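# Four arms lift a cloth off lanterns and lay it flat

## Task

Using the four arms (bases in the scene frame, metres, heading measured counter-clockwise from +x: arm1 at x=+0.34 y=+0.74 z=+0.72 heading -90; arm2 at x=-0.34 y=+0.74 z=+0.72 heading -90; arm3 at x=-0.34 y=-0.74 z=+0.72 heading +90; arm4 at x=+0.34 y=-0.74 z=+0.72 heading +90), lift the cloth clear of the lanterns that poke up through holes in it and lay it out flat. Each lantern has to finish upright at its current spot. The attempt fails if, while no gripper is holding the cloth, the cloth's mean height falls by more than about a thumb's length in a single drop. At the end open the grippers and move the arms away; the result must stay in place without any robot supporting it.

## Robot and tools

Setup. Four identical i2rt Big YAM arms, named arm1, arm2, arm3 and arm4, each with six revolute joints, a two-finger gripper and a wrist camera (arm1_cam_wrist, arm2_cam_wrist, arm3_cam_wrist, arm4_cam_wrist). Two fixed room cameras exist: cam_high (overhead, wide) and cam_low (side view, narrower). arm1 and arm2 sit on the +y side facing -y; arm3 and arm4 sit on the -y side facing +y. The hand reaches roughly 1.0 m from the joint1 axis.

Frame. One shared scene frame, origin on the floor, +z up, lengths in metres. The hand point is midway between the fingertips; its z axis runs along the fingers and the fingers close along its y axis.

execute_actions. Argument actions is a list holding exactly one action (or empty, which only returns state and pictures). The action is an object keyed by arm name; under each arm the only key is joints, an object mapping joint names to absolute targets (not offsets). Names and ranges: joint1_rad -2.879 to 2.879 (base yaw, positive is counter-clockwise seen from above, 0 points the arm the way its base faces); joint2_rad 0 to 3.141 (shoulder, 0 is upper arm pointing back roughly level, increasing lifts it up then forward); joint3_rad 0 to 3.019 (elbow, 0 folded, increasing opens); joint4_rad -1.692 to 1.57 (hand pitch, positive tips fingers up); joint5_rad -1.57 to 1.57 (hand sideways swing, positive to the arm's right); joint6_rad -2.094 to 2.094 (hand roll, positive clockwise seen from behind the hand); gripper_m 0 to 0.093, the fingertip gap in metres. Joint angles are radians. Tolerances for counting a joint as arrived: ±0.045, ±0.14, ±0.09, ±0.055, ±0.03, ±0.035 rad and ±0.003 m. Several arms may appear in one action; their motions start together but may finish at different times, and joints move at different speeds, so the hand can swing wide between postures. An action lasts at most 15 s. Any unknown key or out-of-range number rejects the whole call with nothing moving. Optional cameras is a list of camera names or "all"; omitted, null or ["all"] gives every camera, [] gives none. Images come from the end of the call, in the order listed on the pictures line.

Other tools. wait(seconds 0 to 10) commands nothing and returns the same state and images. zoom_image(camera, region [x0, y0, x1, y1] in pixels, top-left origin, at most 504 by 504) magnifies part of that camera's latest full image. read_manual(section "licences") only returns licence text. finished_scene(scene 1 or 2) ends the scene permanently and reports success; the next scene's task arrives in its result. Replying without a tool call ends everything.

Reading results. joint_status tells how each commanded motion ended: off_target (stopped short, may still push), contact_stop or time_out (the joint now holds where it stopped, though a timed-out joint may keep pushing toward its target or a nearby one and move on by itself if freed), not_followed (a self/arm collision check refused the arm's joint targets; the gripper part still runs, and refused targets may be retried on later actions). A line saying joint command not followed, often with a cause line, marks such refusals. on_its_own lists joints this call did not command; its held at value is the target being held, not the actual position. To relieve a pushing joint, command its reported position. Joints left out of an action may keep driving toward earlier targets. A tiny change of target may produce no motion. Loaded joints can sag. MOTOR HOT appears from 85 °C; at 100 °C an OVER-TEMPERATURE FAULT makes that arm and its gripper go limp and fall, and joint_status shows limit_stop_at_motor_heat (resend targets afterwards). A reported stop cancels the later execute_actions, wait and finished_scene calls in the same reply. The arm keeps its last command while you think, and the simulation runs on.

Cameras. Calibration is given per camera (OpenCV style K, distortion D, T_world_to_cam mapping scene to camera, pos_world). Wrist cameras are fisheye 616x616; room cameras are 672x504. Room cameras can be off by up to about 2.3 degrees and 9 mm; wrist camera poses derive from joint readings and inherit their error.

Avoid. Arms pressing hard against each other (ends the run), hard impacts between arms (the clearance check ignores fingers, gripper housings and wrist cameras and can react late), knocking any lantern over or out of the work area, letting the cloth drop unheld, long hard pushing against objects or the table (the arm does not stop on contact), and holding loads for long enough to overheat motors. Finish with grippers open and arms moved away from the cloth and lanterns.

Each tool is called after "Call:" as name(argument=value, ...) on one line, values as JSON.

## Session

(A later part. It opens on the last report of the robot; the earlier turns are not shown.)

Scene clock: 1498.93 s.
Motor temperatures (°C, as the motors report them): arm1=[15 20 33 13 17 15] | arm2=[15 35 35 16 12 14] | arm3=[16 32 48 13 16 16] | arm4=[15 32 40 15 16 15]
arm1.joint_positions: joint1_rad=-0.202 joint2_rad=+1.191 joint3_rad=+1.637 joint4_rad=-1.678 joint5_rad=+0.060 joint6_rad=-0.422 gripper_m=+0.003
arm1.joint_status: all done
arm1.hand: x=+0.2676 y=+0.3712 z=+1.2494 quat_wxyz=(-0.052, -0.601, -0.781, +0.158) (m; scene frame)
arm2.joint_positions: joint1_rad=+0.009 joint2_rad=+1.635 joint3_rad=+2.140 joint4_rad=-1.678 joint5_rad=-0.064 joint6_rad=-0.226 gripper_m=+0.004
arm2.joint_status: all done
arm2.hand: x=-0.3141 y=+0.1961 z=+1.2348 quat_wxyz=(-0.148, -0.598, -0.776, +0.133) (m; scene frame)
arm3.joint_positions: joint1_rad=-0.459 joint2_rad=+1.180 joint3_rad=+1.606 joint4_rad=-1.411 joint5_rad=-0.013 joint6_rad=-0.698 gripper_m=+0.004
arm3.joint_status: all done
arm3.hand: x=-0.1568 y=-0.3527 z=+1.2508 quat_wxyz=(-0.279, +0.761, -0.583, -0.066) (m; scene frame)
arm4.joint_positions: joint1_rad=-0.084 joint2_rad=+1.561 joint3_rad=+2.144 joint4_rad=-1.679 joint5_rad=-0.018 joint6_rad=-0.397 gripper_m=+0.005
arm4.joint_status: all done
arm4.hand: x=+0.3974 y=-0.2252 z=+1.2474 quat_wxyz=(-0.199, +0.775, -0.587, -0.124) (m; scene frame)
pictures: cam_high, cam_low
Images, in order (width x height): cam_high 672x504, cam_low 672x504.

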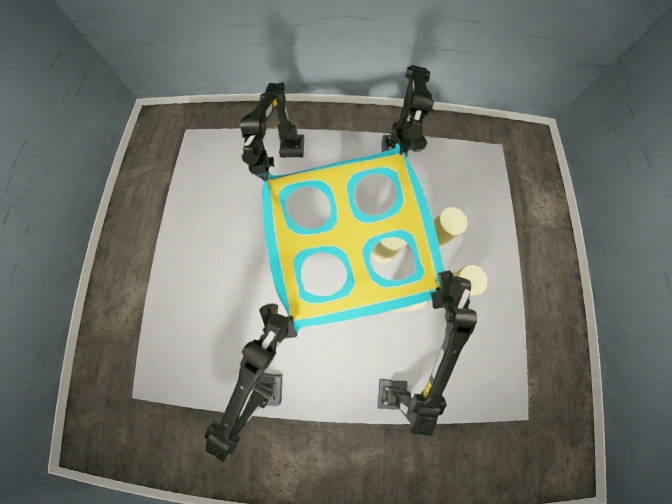

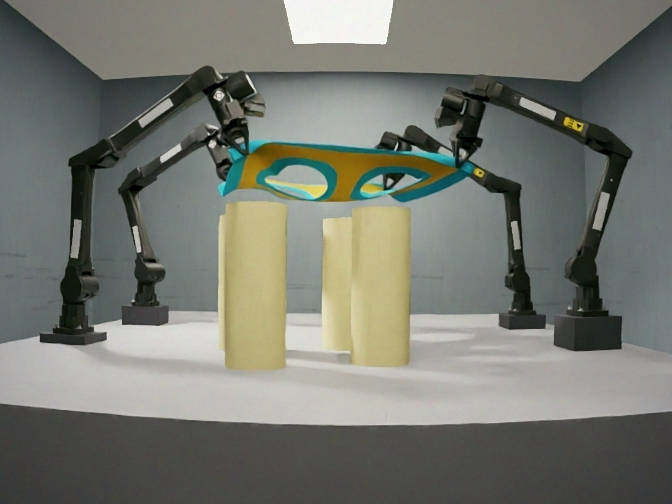

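Call:
execute_actions(actions=[{"arm1":{"joints":{"joint1_rad":-0.399,"joint2_rad":1.245,"joint3_rad":1.716,"joint6_rad":-0.634}},"arm2":{"joints":{"joint1_rad":-0.141,"joint2_rad":1.597,"joint3_rad":2.119,"joint6_rad":-0.382}},"arm3":{"joints":{"joint1_rad":-0.277,"joint2_rad":1.131,"joint3_rad":1.564,"joint6_rad":-0.506}},"arm4":{"joints":{"joint1_rad":0.056,"joint2_rad":1.600,"joint3_rad":2.204,"joint6_rad":-0.231}}}], cameras=["cam_low"])

Scene clock: 1510.93 s.
Motor temperatures (°C, as the motors report them): arm1=[15 19 33 13 17 15] | arm2=[15 34 35 16 12 14] | arm3=[16 31 48 13 16 16] | arm4=[15 31 41 15 16 15]
arm1.joint_positions: joint1_rad=-0.410 joint2_rad=+1.254 joint3_rad=+1.655 joint4_rad=-1.678 joint5_rad=+0.059 joint6_rad=-0.626 gripper_m=+0.003
arm1.joint_status: all done
arm1.hand: x=+0.1865 y=+0.3742 z=+1.2348 quat_wxyz=(-0.012, -0.605, -0.783, +0.145) (m; scene frame)
arm2.joint_positions: joint1_rad=-0.138 joint2_rad=+1.622 joint3_rad=+2.120 joint4_rad=-1.678 joint5_rad=-0.062 joint6_rad=-0.371 gripper_m=+0.004
arm2.joint_status: all done
arm2.hand: x=-0.3932 y=+0.2038 z=+1.2325 quat_wxyz=(-0.124, -0.599, -0.776, +0.150) (m; scene frame)
arm3.joint_positions: joint1_rad=-0.274 joint2_rad=+1.140 joint3_rad=+1.572 joint4_rad=-1.411 joint5_rad=-0.013 joint6_rad=-0.514 gripper_m=+0.004
arm3.joint_status: all done
arm3.hand: x=-0.2338 y=-0.3406 z=+1.2497 quat_wxyz=(-0.264, +0.760, -0.582, -0.117) (m; scene frame)
arm4.joint_positions: joint1_rad=+0.066 joint2_rad=+1.601 joint3_rad=+2.158 joint4_rad=-1.679 joint5_rad=-0.017 joint6_rad=-0.246 gripper_m=+0.005
arm4.joint_status: all done
arm4.hand: x=+0.3196 y=-0.2070 z=+1.2332 quat_wxyz=(-0.168, +0.777, -0.589, -0.144) (m; scene frame)
pictures: cam_low
Images, in order (width x height): cam_low 672x504.

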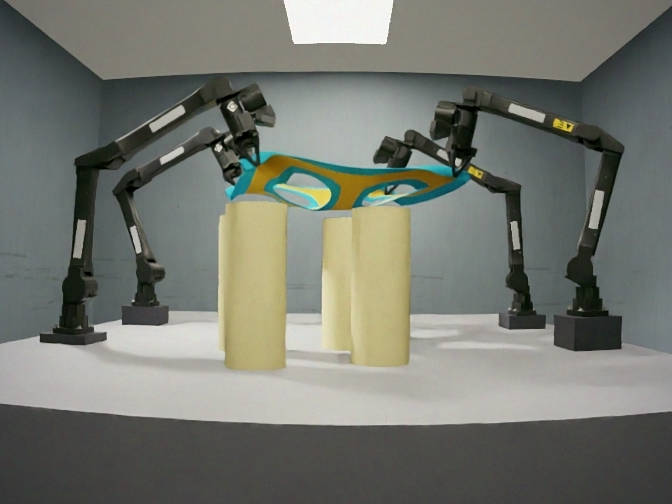

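Call:
execute_actions(actions=[{"arm1":{"joints":{"joint1_rad":-0.584,"joint2_rad":1.292,"joint3_rad":1.794,"joint6_rad":-0.820}},"arm2":{"joints":{"joint1_rad":-0.285,"joint2_rad":1.630,"joint3_rad":2.170,"joint6_rad":-0.527}},"arm3":{"joints":{"joint1_rad":-0.083,"joint2_rad":1.114,"joint3_rad":1.557,"joint6_rad":-0.314}},"arm4":{"joints":{"joint1_rad":0.201,"joint2_rad":1.617,"joint3_rad":2.262,"joint6_rad":-0.087}}}], cameras=["cam_high","cam_low"])

Scene clock: 1521.67 s.
Motor temperatures (°C, as the motors report them): arm1=[15 19 37 13 17 15] | arm2=[15 33 35 16 12 14] | arm3=[16 31 48 13 16 16] | arm4=[15 31 44 15 16 15]
arm1.joint_positions: joint1_rad=-0.593 joint2_rad=+1.290 joint3_rad=+1.735 joint4_rad=-1.678 joint5_rad=+0.054 joint6_rad=-0.811 gripper_m=+0.003
arm1.joint_status: all done
arm1.hand: x=+0.1149 y=+0.3918 z=+1.2547 quat_wxyz=(+0.011, -0.602, -0.781, +0.166) (m; scene frame)
arm2.joint_positions: joint1_rad=-0.278 joint2_rad=+1.622 joint3_rad=+2.126 joint4_rad=-1.678 joint5_rad=-0.063 joint6_rad=-0.516 gripper_m=+0.004
arm2.joint_status: all done
arm2.hand: x=-0.4674 y=+0.2169 z=+1.2353 quat_wxyz=(-0.103, -0.597, -0.777, +0.169) (m; scene frame)
arm3.joint_positions: joint1_rad=-0.081 joint2_rad=+1.127 joint3_rad=+1.567 joint4_rad=-1.411 joint5_rad=-0.012 joint6_rad=-0.322 gripper_m=+0.004
arm3.joint_status: all done
arm3.hand: x=-0.3122 y=-0.3329 z=+1.2521 quat_wxyz=(-0.240, +0.760, -0.581, -0.168) (m; scene frame)
arm4.joint_positions: joint1_rad=+0.210 joint2_rad=+1.615 joint3_rad=+2.217 joint4_rad=-1.679 joint5_rad=-0.017 joint6_rad=-0.101 gripper_m=+0.005
arm4.joint_status: all done
arm4.hand: x=+0.2423 y=-0.2088 z=+1.2512 quat_wxyz=(-0.160, +0.773, -0.586, -0.183) (m; scene frame)
pictures: cam_high, cam_low
Images, in order (width x height): cam_high 672x504, cam_low 672x504.

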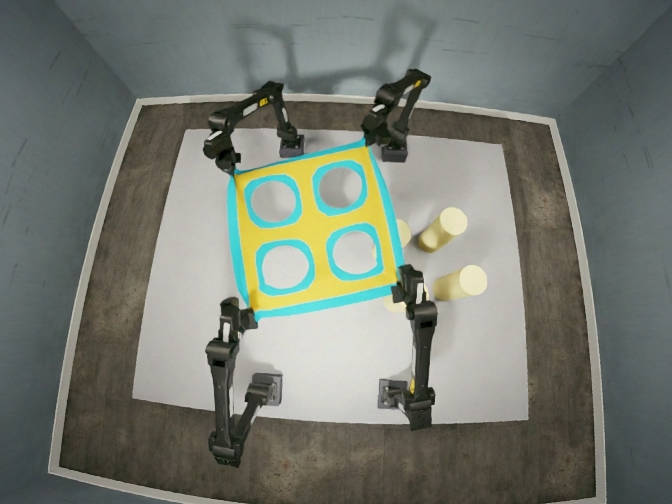

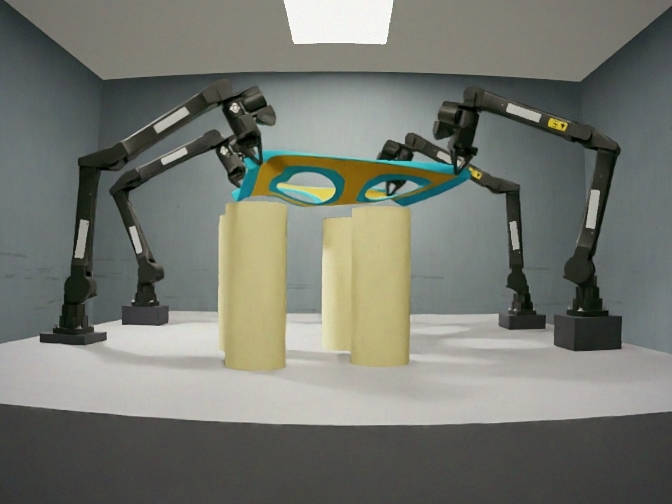

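Call:
execute_actions(actions=[{"arm1":{"joints":{"joint1_rad":-0.758,"joint2_rad":1.409,"joint3_rad":1.895,"joint6_rad":-0.979}},"arm2":{"joints":{"joint1_rad":-0.426,"joint2_rad":1.688,"joint3_rad":2.227,"joint6_rad":-0.666}},"arm3":{"joints":{"joint1_rad":0.107,"joint2_rad":1.163,"joint3_rad":1.637,"joint6_rad":-0.125}},"arm4":{"joints":{"joint1_rad":0.336,"joint2_rad":1.696,"joint3_rad":2.352,"joint6_rad":0.046}}}], cameras=["cam_high"])

Scene clock: 1532.50 s.
Motor temperatures (°C, as the motors report them): arm1=[15 19 39 13 17 15] | arm2=[15 33 37 16 12 14] | arm3=[16 31 48 13 16 16] | arm4=[15 31 45 15 16 15]
arm1.joint_positions: joint1_rad=-0.765 joint2_rad=+1.422 joint3_rad=+1.841 joint4_rad=-1.678 joint5_rad=+0.053 joint6_rad=-0.971 gripper_m=+0.003
arm1.joint_status: all done
arm1.hand: x=+0.0276 y=+0.3976 z=+1.2461 quat_wxyz=(+0.038, -0.607, -0.780, +0.150) (m; scene frame)
arm2.joint_positions: joint1_rad=-0.421 joint2_rad=+1.661 joint3_rad=+2.188 joint4_rad=-1.680 joint5_rad=-0.062 joint6_rad=-0.656 gripper_m=+0.004
arm2.joint_status: all done
arm2.hand: x=-0.5465 y=+0.2273 z=+1.2414 quat_wxyz=(-0.080, -0.597, -0.775, +0.192) (m; scene frame)
arm3.joint_positions: joint1_rad=+0.110 joint2_rad=+1.161 joint3_rad=+1.584 joint4_rad=-1.411 joint5_rad=-0.012 joint6_rad=-0.134 gripper_m=+0.004
arm3.joint_status: all done
arm3.hand: x=-0.3906 y=-0.3241 z=+1.2467 quat_wxyz=(-0.198, +0.762, -0.582, -0.204) (m; scene frame)
arm4.joint_positions: joint1_rad=+0.345 joint2_rad=+1.704 joint3_rad=+2.305 joint4_rad=-1.679 joint5_rad=-0.016 joint6_rad=+0.032 gripper_m=+0.005
arm4.joint_status: all done
arm4.hand: x=+0.1626 y=-0.1944 z=+1.2417 quat_wxyz=(-0.134, +0.773, -0.586, -0.202) (m; scene frame)
pictures: cam_high
Images, in order (width x height): cam_high 672x504.

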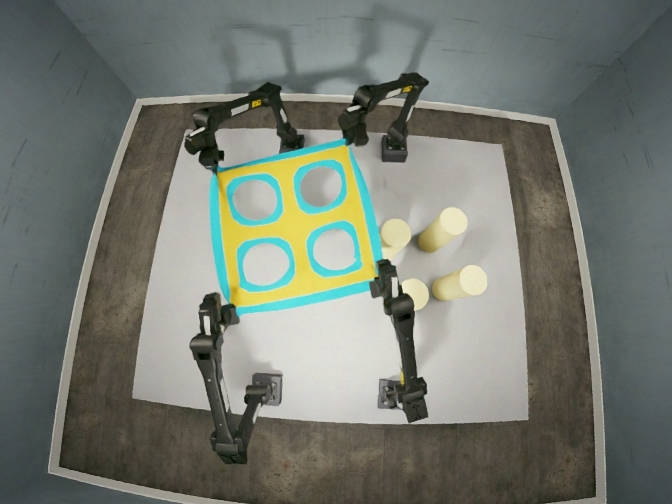

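Call:
execute_actions(actions=[{"arm1":{"joints":{"joint1_rad":-0.889,"joint2_rad":1.577,"joint6_rad":-1.121}},"arm2":{"joints":{"joint1_rad":-0.555,"joint2_rad":1.803,"joint3_rad":2.130,"joint6_rad":-0.796}},"arm3":{"joints":{"joint1_rad":0.280,"joint2_rad":1.273,"joint3_rad":1.508,"joint6_rad":0.049}},"arm4":{"joints":{"joint1_rad":0.448,"joint2_rad":1.792,"joint3_rad":2.254,"joint6_rad":0.158}}}], cameras=["cam_high","cam_low"])

Scene clock: 1593.77 s.
Motor temperatures (°C, as the motors report them): arm1=[15 19 41 13 17 15] | arm2=[15 30 39 16 12 14] | arm3=[16 29 59 13 16 16] | arm4=[15 31 47 15 16 15]
arm1.joint_positions: joint1_rad=-0.892 joint2_rad=+1.599 joint3_rad=+1.859 joint4_rad=-1.678 joint5_rad=+0.050 joint6_rad=-1.114 gripper_m=+0.003
arm1.joint_status: all done
arm1.hand: x=-0.0499 y=+0.4065 z=+1.1716 quat_wxyz=(+0.042, -0.605, -0.793, +0.066) (m; scene frame)
arm2.joint_positions: joint1_rad=-0.550 joint2_rad=+1.807 joint3_rad=+2.113 joint4_rad=-1.683 joint5_rad=-0.062 joint6_rad=-0.785 gripper_m=+0.004
arm2.joint_status: all done
arm2.hand: x=-0.6286 y=+0.2295 z=+1.1291 quat_wxyz=(-0.042, -0.610, -0.786, +0.091) (m; scene frame)
arm3.joint_positions: joint1_rad=+0.282 joint2_rad=+1.279 joint3_rad=+1.506 joint4_rad=-1.411 joint5_rad=-0.011 joint6_rad=+0.040 gripper_m=+0.004
arm3.joint_status: all done
arm3.hand: x=-0.4681 y=-0.3152 z=+1.1613 quat_wxyz=(-0.104, +0.779, -0.597, -0.158) (m; scene frame)
arm4.joint_positions: joint1_rad=+0.458 joint2_rad=+1.808 joint3_rad=+2.238 joint4_rad=-1.679 joint5_rad=-0.016 joint6_rad=+0.144 gripper_m=+0.005
arm4.joint_status: all done
arm4.hand: x=+0.0898 y=-0.1893 z=+1.1540 quat_wxyz=(-0.070, +0.787, -0.596, -0.143) (m; scene frame)
pictures: cam_high, cam_low
Images, in order (width x height): cam_high 672x504, cam_low 672x504.

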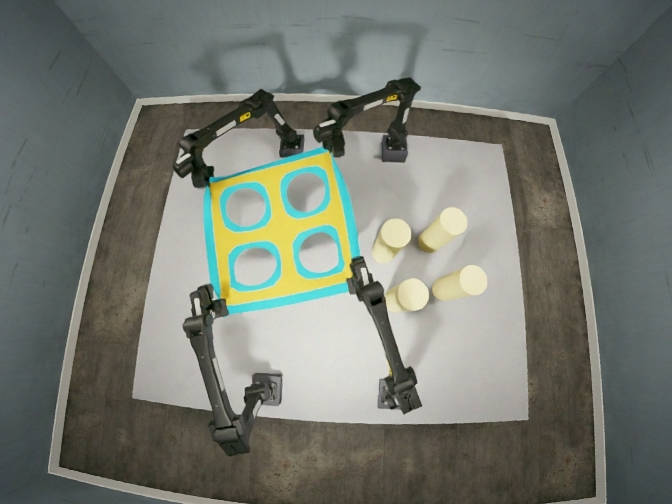

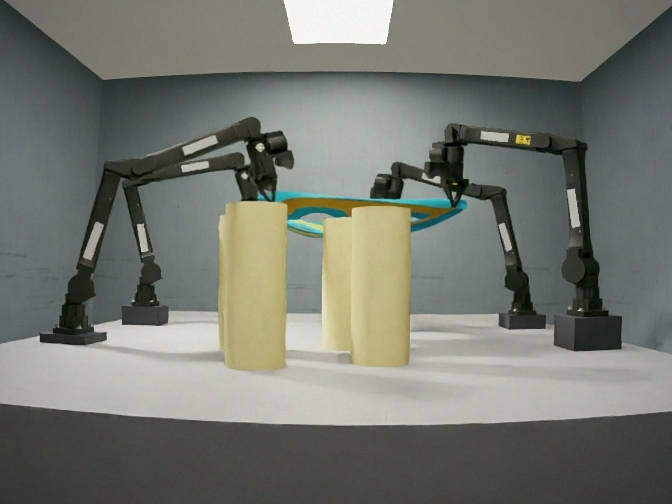

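Call:
execute_actions(actions=[{"arm1":{"joints":{"joint1_rad":-0.997,"joint2_rad":1.787,"joint3_rad":1.836,"joint4_rad":-1.590,"joint6_rad":-1.224}},"arm2":{"joints":{"joint1_rad":-0.671,"joint2_rad":1.963,"joint3_rad":2.155,"joint6_rad":-0.912}},"arm3":{"joints":{"joint1_rad":0.423,"joint2_rad":1.489,"joint3_rad":1.490,"joint6_rad":0.191}},"arm4":{"joints":{"joint1_rad":0.543,"joint2_rad":1.962,"joint3_rad":2.254,"joint6_rad":0.254}}}], cameras=["cam_high","cam_low"])

Scene clock: 1627.03 s.
Motor temperatures (°C, as the motors report them): arm1=[15 20 39 13 17 15] | arm2=[15 31 38 16 12 14] | arm3=[16 29 53 13 16 16] | arm4=[15 32 43 15 16 15]
arm1.joint_positions: joint1_rad=-0.992 joint2_rad=+1.807 joint3_rad=+1.832 joint4_rad=-1.587 joint5_rad=+0.047 joint6_rad=-1.217 gripper_m=+0.003
arm1.joint_status: all done
arm1.hand: x=-0.1238 y=+0.4159 z=+1.0556 quat_wxyz=(+0.026, -0.604, -0.797, -0.007) (m; scene frame)
arm2.joint_positions: joint1_rad=-0.661 joint2_rad=+1.962 joint3_rad=+2.129 joint4_rad=-1.685 joint5_rad=-0.063 joint6_rad=-0.901 gripper_m=+0.004
arm2.joint_status: all done
arm2.hand: x=-0.7013 y=+0.2409 z=+1.0452 quat_wxyz=(-0.031, -0.612, -0.790, +0.025) (m; scene frame)
arm3.joint_positions: joint1_rad=+0.425 joint2_rad=+1.492 joint3_rad=+1.486 joint4_rad=-1.412 joint5_rad=-0.010 joint6_rad=+0.182 gripper_m=+0.004
arm3.joint_status: all done
arm3.hand: x=-0.5424 y=-0.3063 z=+1.0586 quat_wxyz=(-0.028, +0.792, -0.607, -0.068) (m; scene frame)
arm4.joint_positions: joint1_rad=+0.554 joint2_rad=+1.974 joint3_rad=+2.236 joint4_rad=-1.678 joint5_rad=-0.016 joint6_rad=+0.241 gripper_m=+0.005
arm4.joint_status: all done
arm4.hand: x=+0.0200 y=-0.1823 z=+1.0536 quat_wxyz=(-0.023, +0.794, -0.604, -0.073) (m; scene frame)
pictures: cam_high, cam_low
Images, in order (width x height): cam_high 672x504, cam_low 672x504.

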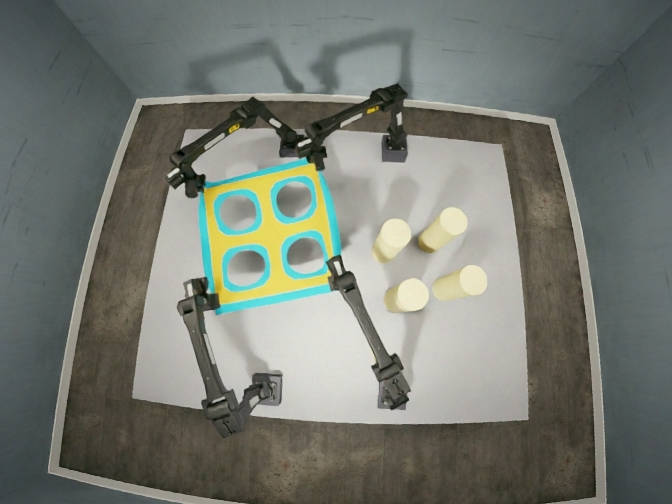

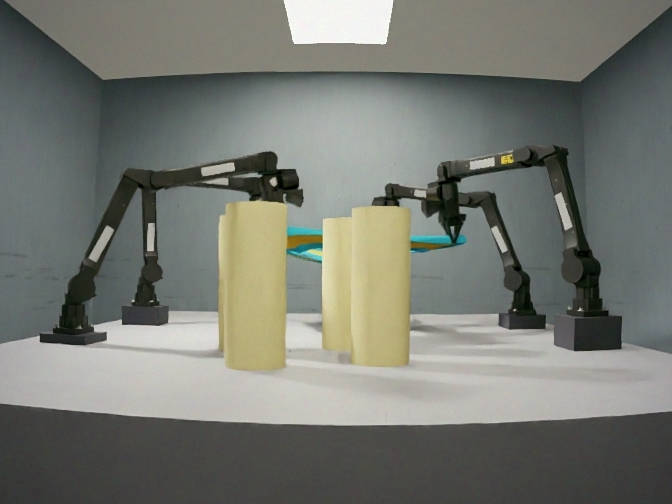

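Call:
execute_actions(actions=[{"arm1":{"joints":{"joint2_rad":1.818,"joint3_rad":1.604,"joint4_rad":-1.347}},"arm2":{"joints":{"joint2_rad":2.001,"joint3_rad":1.917,"joint4_rad":-1.490}},"arm3":{"joints":{"joint2_rad":1.627,"joint3_rad":1.397,"joint4_rad":-1.337}},"arm4":{"joints":{"joint2_rad":2.047,"joint3_rad":2.115,"joint4_rad":-1.628}}}], cameras=["cam_high"])

Scene clock: 1661.57 s.
Motor temperatures (°C, as the motors report them): arm1=[15 22 36 13 17 15] | arm2=[15 32 39 16 12 14] | arm3=[16 29 52 13 16 16] | arm4=[15 34 43 15 16 15]
arm1.joint_positions: joint1_rad=-0.992 joint2_rad=+1.821 joint3_rad=+1.614 joint4_rad=-1.346 joint5_rad=+0.047 joint6_rad=-1.217 gripper_m=+0.003
arm1.joint_status: all done
arm1.hand: x=-0.1229 y=+0.4172 z=+0.9656 quat_wxyz=(+0.027, -0.604, -0.797, -0.002) (m; scene frame)
arm2.joint_positions: joint1_rad=-0.661 joint2_rad=+1.984 joint3_rad=+1.905 joint4_rad=-1.513 joint5_rad=-0.063 joint6_rad=-0.901 gripper_m=+0.004
arm2.joint_status: all done
arm2.hand: x=-0.6972 y=+0.2465 z=+0.9472 quat_wxyz=(-0.031, -0.613, -0.789, -0.011) (m; scene frame)
arm3.joint_positions: joint1_rad=+0.425 joint2_rad=+1.632 joint3_rad=+1.397 joint4_rad=-1.348 joint5_rad=-0.010 joint6_rad=+0.182 gripper_m=+0.004
arm3.joint_status: all done
arm3.hand: x=-0.5431 y=-0.3051 z=+0.9598 quat_wxyz=(+0.009, +0.793, -0.609, +0.005) (m; scene frame)
arm4.joint_positions: joint1_rad=+0.554 joint2_rad=+2.062 joint3_rad=+2.107 joint4_rad=-1.624 joint5_rad=-0.016 joint6_rad=+0.243 gripper_m=+0.005
arm4.joint_status: all done
arm4.hand: x=+0.0201 y=-0.1825 z=+0.9487 quat_wxyz=(+0.010, +0.795, -0.606, +0.002) (m; scene frame)
pictures: cam_high
Images, in order (width x height): cam_high 672x504.

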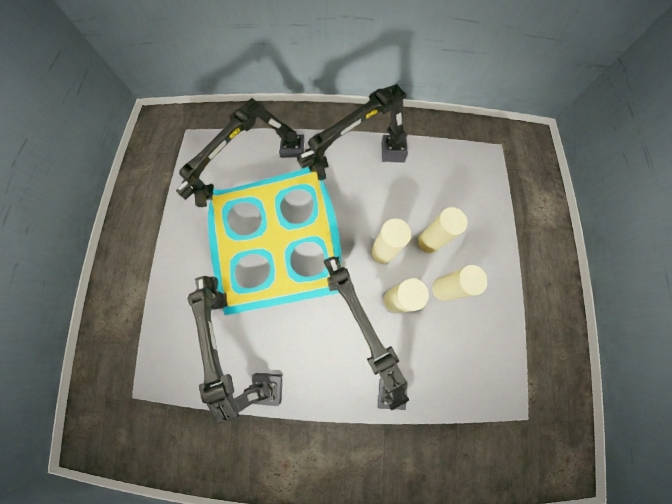

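Call:
execute_actions(actions=[{"arm1":{"joints":{"joint2_rad":1.904,"joint3_rad":1.449,"joint4_rad":-1.112}},"arm2":{"joints":{"joint2_rad":2.062,"joint3_rad":1.748,"joint4_rad":-1.234}},"arm3":{"joints":{"joint2_rad":1.718,"joint3_rad":1.236,"joint4_rad":-1.073}},"arm4":{"joints":{"joint2_rad":2.070,"joint3_rad":1.892,"joint4_rad":-1.383}}}], cameras=["cam_high"])

Scene clock: 1668.70 s.
Motor temperatures (°C, as the motors report them): arm1=[15 22 35 13 17 15] | arm2=[15 32 38 16 12 14] | arm3=[16 29 51 13 16 16] | arm4=[15 34 43 15 16 15]
arm1.joint_positions: joint1_rad=-0.992 joint2_rad=+1.916 joint3_rad=+1.460 joint4_rad=-1.107 joint5_rad=+0.045 joint6_rad=-1.218 gripper_m=+0.003
arm1.joint_status: all done
arm1.hand: x=-0.1224 y=+0.4182 z=+0.8592 quat_wxyz=(+0.025, -0.604, -0.797, -0.006) (m; scene frame)
arm2.joint_positions: joint1_rad=-0.660 joint2_rad=+2.053 joint3_rad=+1.731 joint4_rad=-1.262 joint5_rad=-0.065 joint6_rad=-0.902 gripper_m=+0.004
arm2.joint_status: all done
arm2.hand: x=-0.6997 y=+0.2426 z=+0.8403 quat_wxyz=(-0.032, -0.613, -0.790, -0.008) (m; scene frame)
arm3.joint_positions: joint1_rad=+0.425 joint2_rad=+1.723 joint3_rad=+1.238 joint4_rad=-1.087 joint5_rad=-0.009 joint6_rad=+0.182 gripper_m=+0.004
arm3.joint_status: all done
arm3.hand: x=-0.5441 y=-0.3030 z=+0.8610 quat_wxyz=(+0.006, +0.793, -0.609, +0.001) (m; scene frame)
arm4.joint_positions: joint1_rad=+0.552 joint2_rad=+2.075 joint3_rad=+1.893 joint4_rad=-1.380 joint5_rad=-0.016 joint6_rad=+0.243 gripper_m=+0.005
arm4.joint_status: all done
arm4.hand: x=+0.0197 y=-0.1805 z=+0.8593 quat_wxyz=(+0.006, +0.795, -0.607, -0.006) (m; scene frame)
pictures: cam_high
Images, in order (width x height): cam_high 672x504.

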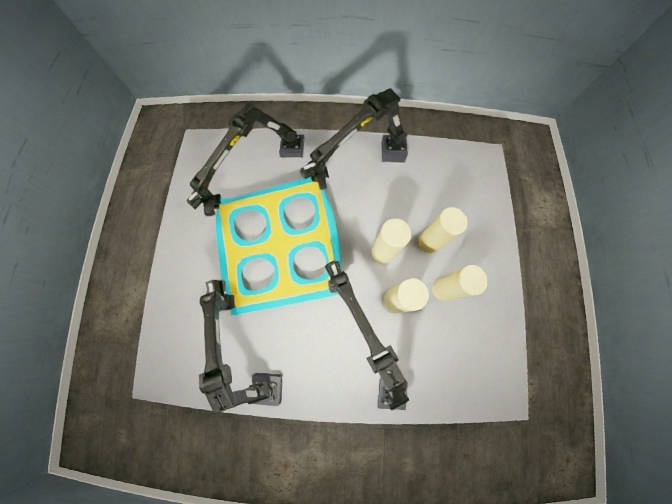

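Call:
execute_actions(actions=[{"arm1":{"joints":{"joint2_rad":2.012,"joint3_rad":1.380,"joint4_rad":-0.940}},"arm2":{"joints":{"joint1_rad":-0.678,"joint2_rad":2.145,"joint3_rad":1.669,"joint4_rad":-1.062}},"arm3":{"joints":{"joint2_rad":1.835,"joint3_rad":1.153,"joint4_rad":-0.873}},"arm4":{"joints":{"joint2_rad":2.130,"joint3_rad":1.773,"joint4_rad":-1.207}}}])

Scene clock: 1674.93 s.
Motor temperatures (°C, as the motors report them): arm1=[15 22 34 13 17 15] | arm2=[15 32 38 16 12 14] | arm3=[16 29 50 13 16 16] | arm4=[15 34 42 15 16 15]
arm1.joint_positions: joint1_rad=-0.992 joint2_rad=+2.015 joint3_rad=+1.397 joint4_rad=-0.933 joint5_rad=+0.045 joint6_rad=-1.218 gripper_m=+0.003
arm1.joint_status: all done
arm1.hand: x=-0.1249 y=+0.4170 z=+0.7857 quat_wxyz=(+0.027, -0.604, -0.797, -0.001) (m; scene frame)
arm2.joint_positions: joint1_rad=-0.660 joint2_rad=+2.132 joint3_rad=+1.652 joint4_rad=-1.092 joint5_rad=-0.065 joint6_rad=-0.902 gripper_m=+0.004
arm2.joint_status: all done
arm2.hand: x=-0.7013 y=+0.2407 z=+0.7655 quat_wxyz=(-0.032, -0.613, -0.790, -0.002) (m; scene frame)
arm3.joint_positions: joint1_rad=+0.425 joint2_rad=+1.838 joint3_rad=+1.156 joint4_rad=-0.889 joint5_rad=-0.009 joint6_rad=+0.182 gripper_m=+0.004
arm3.joint_status: all done
arm3.hand: x=-0.5439 y=-0.3037 z=+0.7814 quat_wxyz=(+0.006, +0.793, -0.609, +0.000) (m; scene frame)
arm4.joint_positions: joint1_rad=+0.552 joint2_rad=+2.136 joint3_rad=+1.775 joint4_rad=-1.204 joint5_rad=-0.016 joint6_rad=+0.243 gripper_m=+0.005
arm4.joint_status: all done
arm4.hand: x=+0.0208 y=-0.1814 z=+0.7784 quat_wxyz=(+0.007, +0.795, -0.607, -0.005) (m; scene frame)
pictures: arm1_cam_wrist, arm2_cam_wrist, arm3_cam_wrist, arm4_cam_wrist, cam_high, cam_low
camera_calibration (this result's frames):
arm1_cam_wrist: T_world_to_cam=[[-0.962085, -0.268252, 0.0493219, -0.0438579], [-0.181997, 0.766073, 0.616449, -0.820699], [-0.203148, 0.5841, -0.785849, 0.47261], [0, 0, 0, 1]] pos_world=[-0.0955499, 0.340899, 0.879482]
arm2_cam_wrist: T_world_to_cam=[[-0.96756, -0.249988, -0.036507, -0.588223], [-0.230615, 0.81493, 0.5317, -0.755904], [-0.103168, 0.522871, -0.846145, 0.580269], [0, 0, 0, 1]] pos_world=[-0.683598, 0.165555, 0.871432]
arm3_cam_wrist: T_world_to_cam=[[0.968544, 0.248514, -0.0127389, 0.616024], [0.208935, -0.784351, 0.584071, -0.577639], [0.135158, -0.56836, -0.811603, 0.65967], [0, 0, 0, 1]] pos_world=[-0.565117, -0.231233, 0.88062]
arm4_cam_wrist: T_world_to_cam=[[0.963769, 0.265978, -0.0201003, 0.0464884], [0.227964, -0.782206, 0.579816, -0.596629], [0.138496, -0.563391, -0.814499, 0.653124], [0, 0, 0, 1]] pos_world=[0.000750418, -0.111087, 0.878838]
Images, in order (width x height): arm1_cam_wrist 616x616, arm2_cam_wrist 616x616, arm3_cam_wrist 616x616, arm4_cam_wrist 616x616, cam_high 672x504, cam_low 672x504.

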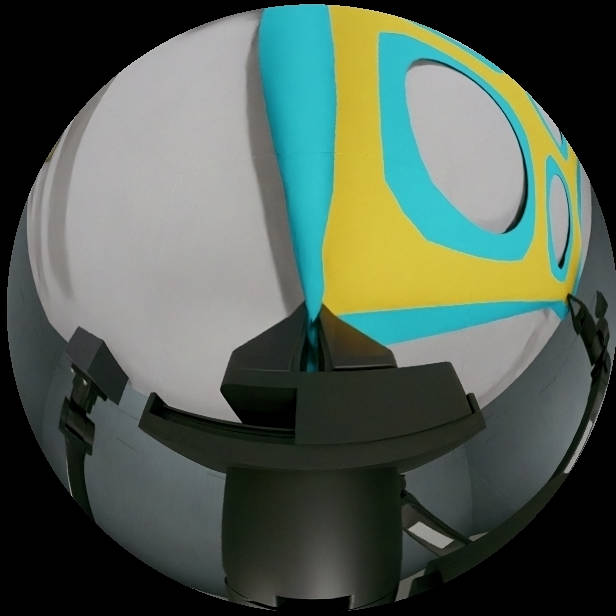

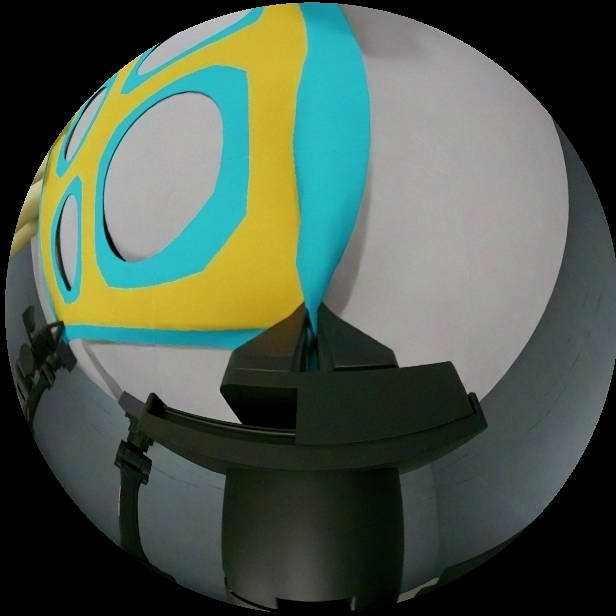

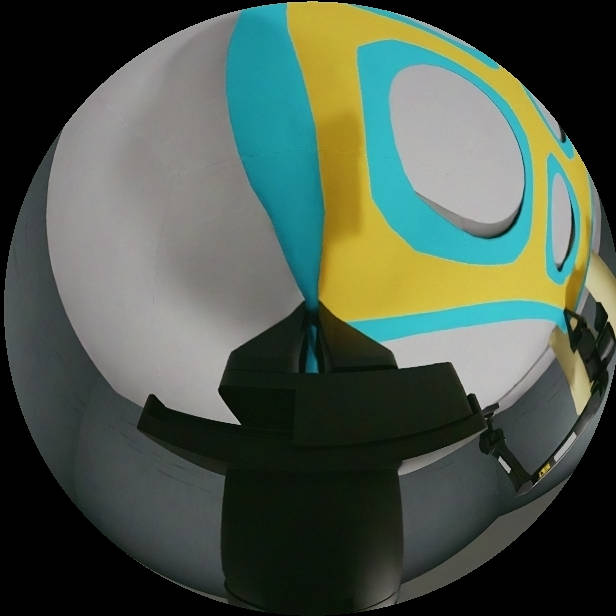

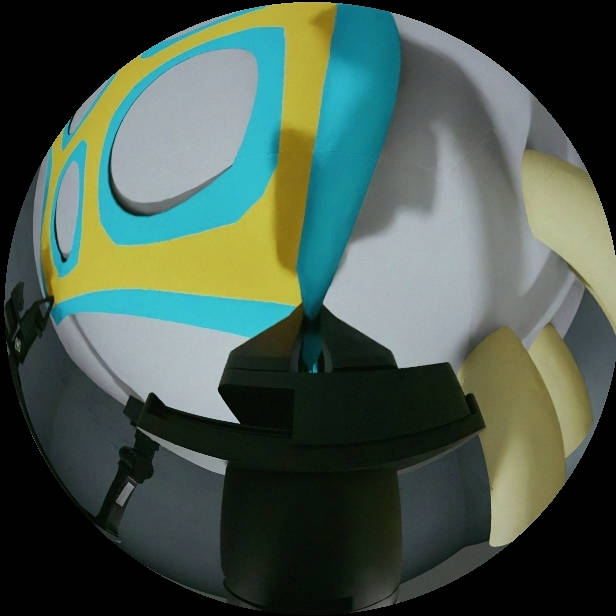

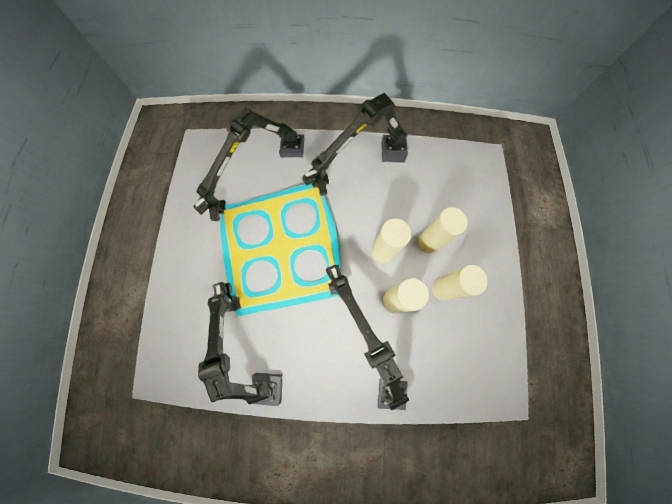

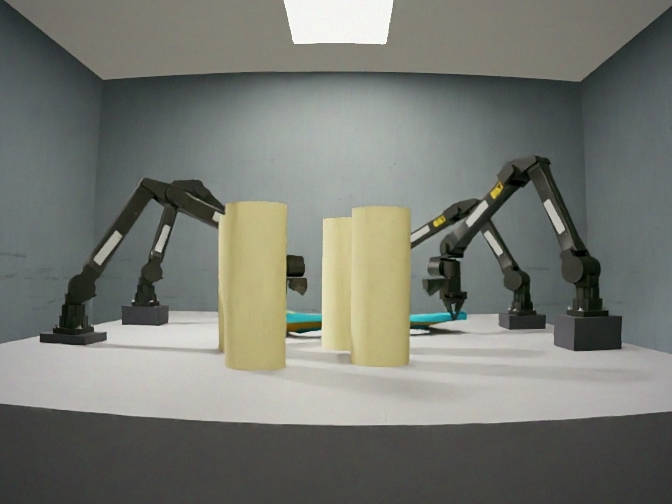

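Call:
execute_actions(actions=[{"arm1":{"joints":{"joint2_rad":2.066,"joint3_rad":1.362,"joint4_rad":-0.880}},"arm2":{"joints":{"joint2_rad":2.188,"joint3_rad":1.650,"joint4_rad":-1.000}},"arm3":{"joints":{"joint2_rad":1.890,"joint3_rad":1.133,"joint4_rad":-0.798}},"arm4":{"joints":{"joint2_rad":2.167,"joint3_rad":1.743,"joint4_rad":-1.146}}}])

Scene clock: 1683.83 s.
Motor temperatures (°C, as the motors report them): arm1=[15 22 33 13 17 15] | arm2=[15 33 37 16 12 14] | arm3=[16 30 49 13 16 16] | arm4=[15 34 41 15 16 15]
arm1.joint_positions: joint1_rad=-0.992 joint2_rad=+2.049 joint3_rad=+1.386 joint4_rad=-0.875 joint5_rad=+0.046 joint6_rad=-1.218 gripper_m=+0.003
arm1.joint_status: all done
arm1.hand: x=-0.1276 y=+0.4153 z=+0.7639 quat_wxyz=(+0.029, -0.604, -0.797, +0.005) (m; scene frame)
arm2.joint_positions: joint1_rad=-0.660 joint2_rad=+2.153 joint3_rad=+1.638 joint4_rad=-1.034 joint5_rad=-0.065 joint6_rad=-0.902 gripper_m=+0.004
arm2.joint_status: all done
arm2.hand: x=-0.7045 y=+0.2365 z=+0.7483 quat_wxyz=(-0.032, -0.612, -0.790, +0.010) (m; scene frame)
arm3.joint_positions: joint1_rad=+0.425 joint2_rad=+1.870 joint3_rad=+1.141 joint4_rad=-0.817 joint5_rad=-0.009 joint6_rad=+0.182 gripper_m=+0.004
arm3.joint_status: all done
arm3.hand: x=-0.5462 y=-0.2991 z=+0.7622 quat_wxyz=(+0.001, +0.793, -0.609, -0.010) (m; scene frame)
arm4.joint_positions: joint1_rad=+0.551 joint2_rad=+2.153 joint3_rad=+1.750 joint4_rad=-1.146 joint5_rad=-0.016 joint6_rad=+0.243 gripper_m=+0.005
arm4.joint_status: all done
arm4.hand: x=+0.0199 y=-0.1788 z=+0.7593 quat_wxyz=(+0.003, +0.794, -0.607, -0.012) (m; scene frame)
pictures: arm1_cam_wrist, arm2_cam_wrist, arm3_cam_wrist, arm4_cam_wrist, cam_high, cam_low
camera_calibration (this result's frames):
arm1_cam_wrist: T_world_to_cam=[[-0.961468, -0.267927, 0.0615952, -0.0553063], [-0.175469, 0.770547, 0.612755, -0.804632], [-0.211636, 0.578336, -0.787869, 0.458757], [0, 0, 0, 1]] pos_world=[-0.0972737, 0.339873, 0.857889]
arm2_cam_wrist: T_world_to_cam=[[-0.967937, -0.25053, -0.01824, -0.606891], [-0.223239, 0.82466, 0.519711, -0.73217], [-0.115161, 0.507119, -0.854147, 0.568864], [0, 0, 0, 1]] pos_world=[-0.68537, 0.163265, 0.85534]
arm3_cam_wrist: T_world_to_cam=[[0.968398, 0.248805, -0.0173462, 0.620308], [0.214839, -0.796824, 0.564726, -0.548111], [0.126685, -0.550606, -0.825096, 0.657973], [0, 0, 0, 1]] pos_world=[-0.566305, -0.2288, 0.863183]
arm4_cam_wrist: T_world_to_cam=[[0.963802, 0.265545, -0.0238981, 0.0490782], [0.231831, -0.790408, 0.567019, -0.575158], [0.13168, -0.552034, -0.823358, 0.648037], [0, 0, 0, 1]] pos_world=[0.000704624, -0.109903, 0.860865]
Images, in order (width x height): arm1_cam_wrist 616x616, arm2_cam_wrist 616x616, arm3_cam_wrist 616x616, arm4_cam_wrist 616x616, cam_high 672x504, cam_low 672x504.

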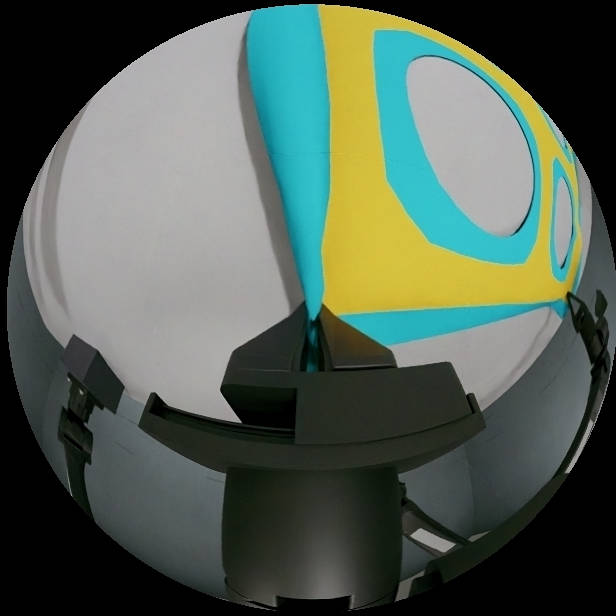

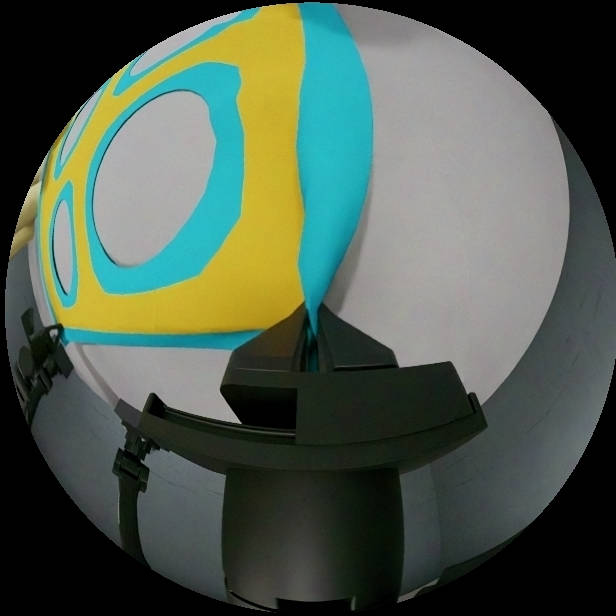

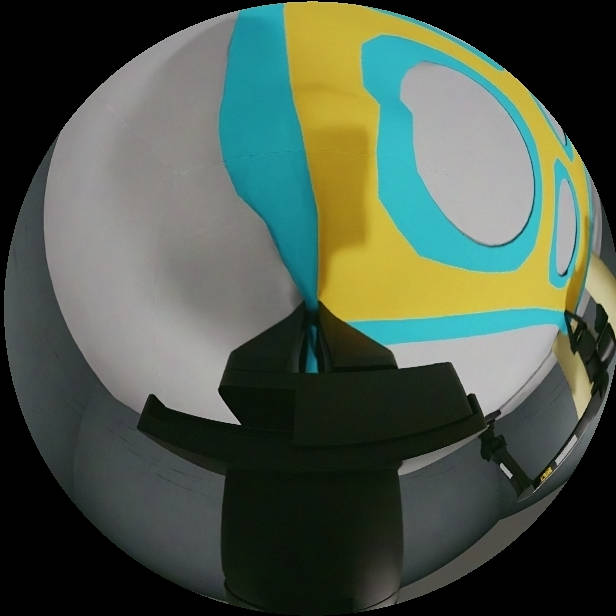

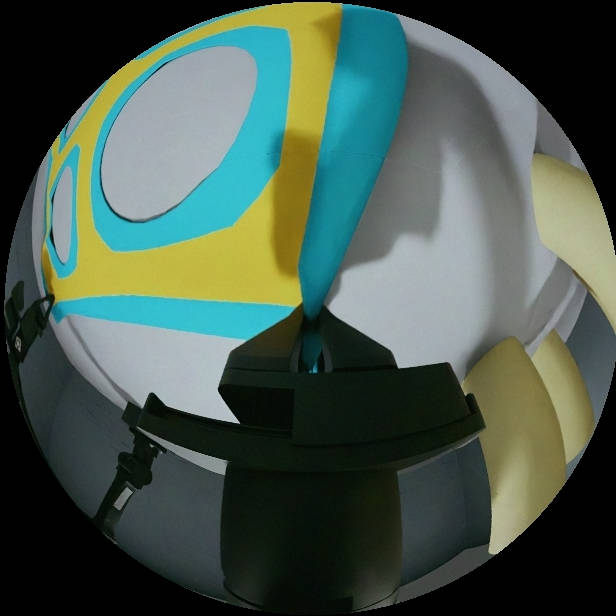

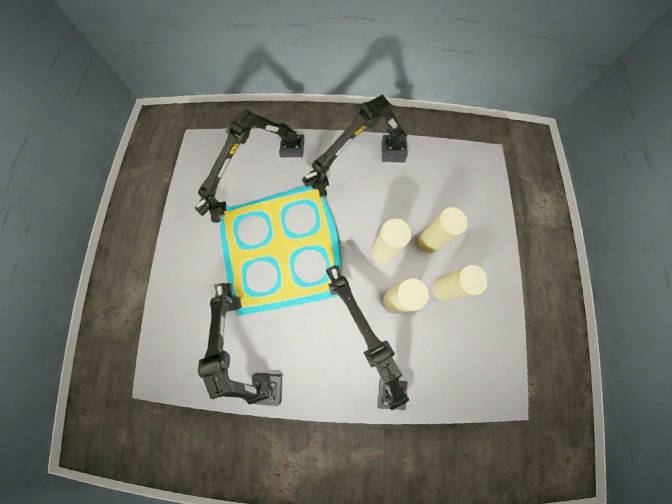

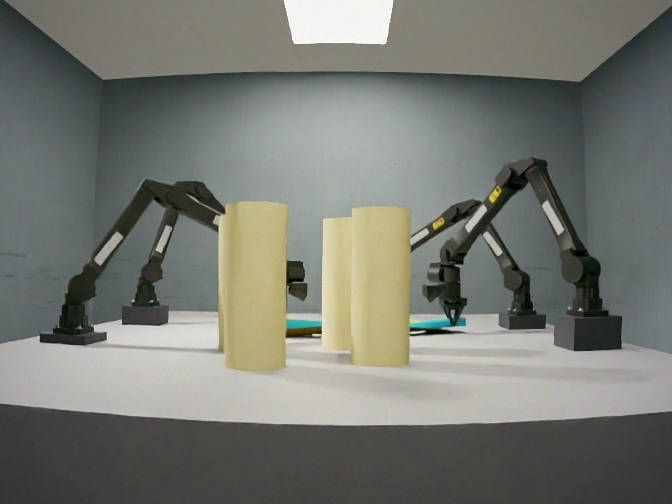

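Call:
execute_actions(actions=[{"arm1":{"joints":{"joint2_rad":2.092}},"arm2":{"joints":{"joint2_rad":2.212}},"arm3":{"joints":{"joint2_rad":1.910}},"arm4":{"joints":{"joint2_rad":2.184}}}], cameras=["cam_low"])

Scene clock: 1689.50 s.
Motor temperatures (°C, as the motors report them): arm1=[15 22 32 13 17 15] | arm2=[15 32 37 16 12 14] | arm3=[16 29 48 13 16 16] | arm4=[15 34 40 15 16 15]
arm1.joint_positions: joint1_rad=-0.992 joint2_rad=+2.070 joint3_rad=+1.386 joint4_rad=-0.875 joint5_rad=+0.046 joint6_rad=-1.218 gripper_m=+0.003
arm1.joint_status: all done
arm1.hand: x=-0.1246 y=+0.4177 z=+0.7525 quat_wxyz=(+0.026, -0.604, -0.797, -0.005) (m; scene frame)
arm2.joint_positions: joint1_rad=-0.660 joint2_rad=+2.177 joint3_rad=+1.638 joint4_rad=-1.034 joint5_rad=-0.065 joint6_rad=-0.902 gripper_m=+0.004
arm2.joint_status: all done
arm2.hand: x=-0.7023 y=+0.2395 z=+0.7337 quat_wxyz=(-0.032, -0.613, -0.790, -0.002) (m; scene frame)
arm3.joint_positions: joint1_rad=+0.425 joint2_rad=+1.885 joint3_rad=+1.141 joint4_rad=-0.817 joint5_rad=-0.009 joint6_rad=+0.182 gripper_m=+0.004
arm3.joint_status: all done
arm3.hand: x=-0.5451 y=-0.3013 z=+0.7552 quat_wxyz=(+0.004, +0.793, -0.609, -0.004) (m; scene frame)
arm4.joint_positions: joint1_rad=+0.549 joint2_rad=+2.163 joint3_rad=+1.750 joint4_rad=-1.146 joint5_rad=-0.015 joint6_rad=+0.243 gripper_m=+0.005
arm4.joint_status: all done
arm4.hand: x=+0.0217 y=-0.1793 z=+0.7527 quat_wxyz=(+0.005, +0.794, -0.608, -0.007) (m; scene frame)
pictures: cam_low
Images, in order (width x height): cam_low 672x504.

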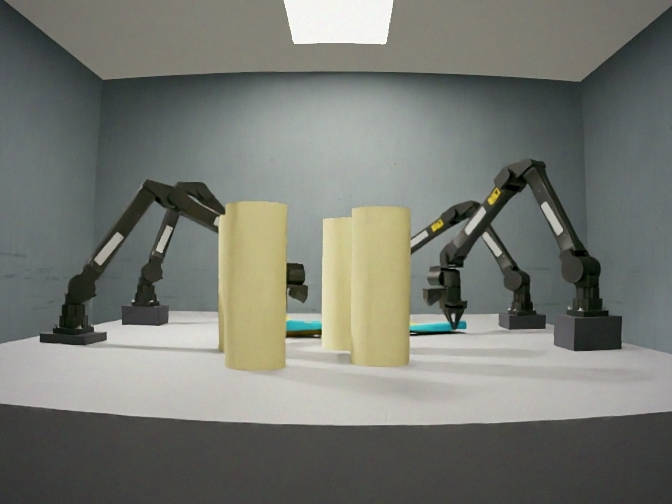

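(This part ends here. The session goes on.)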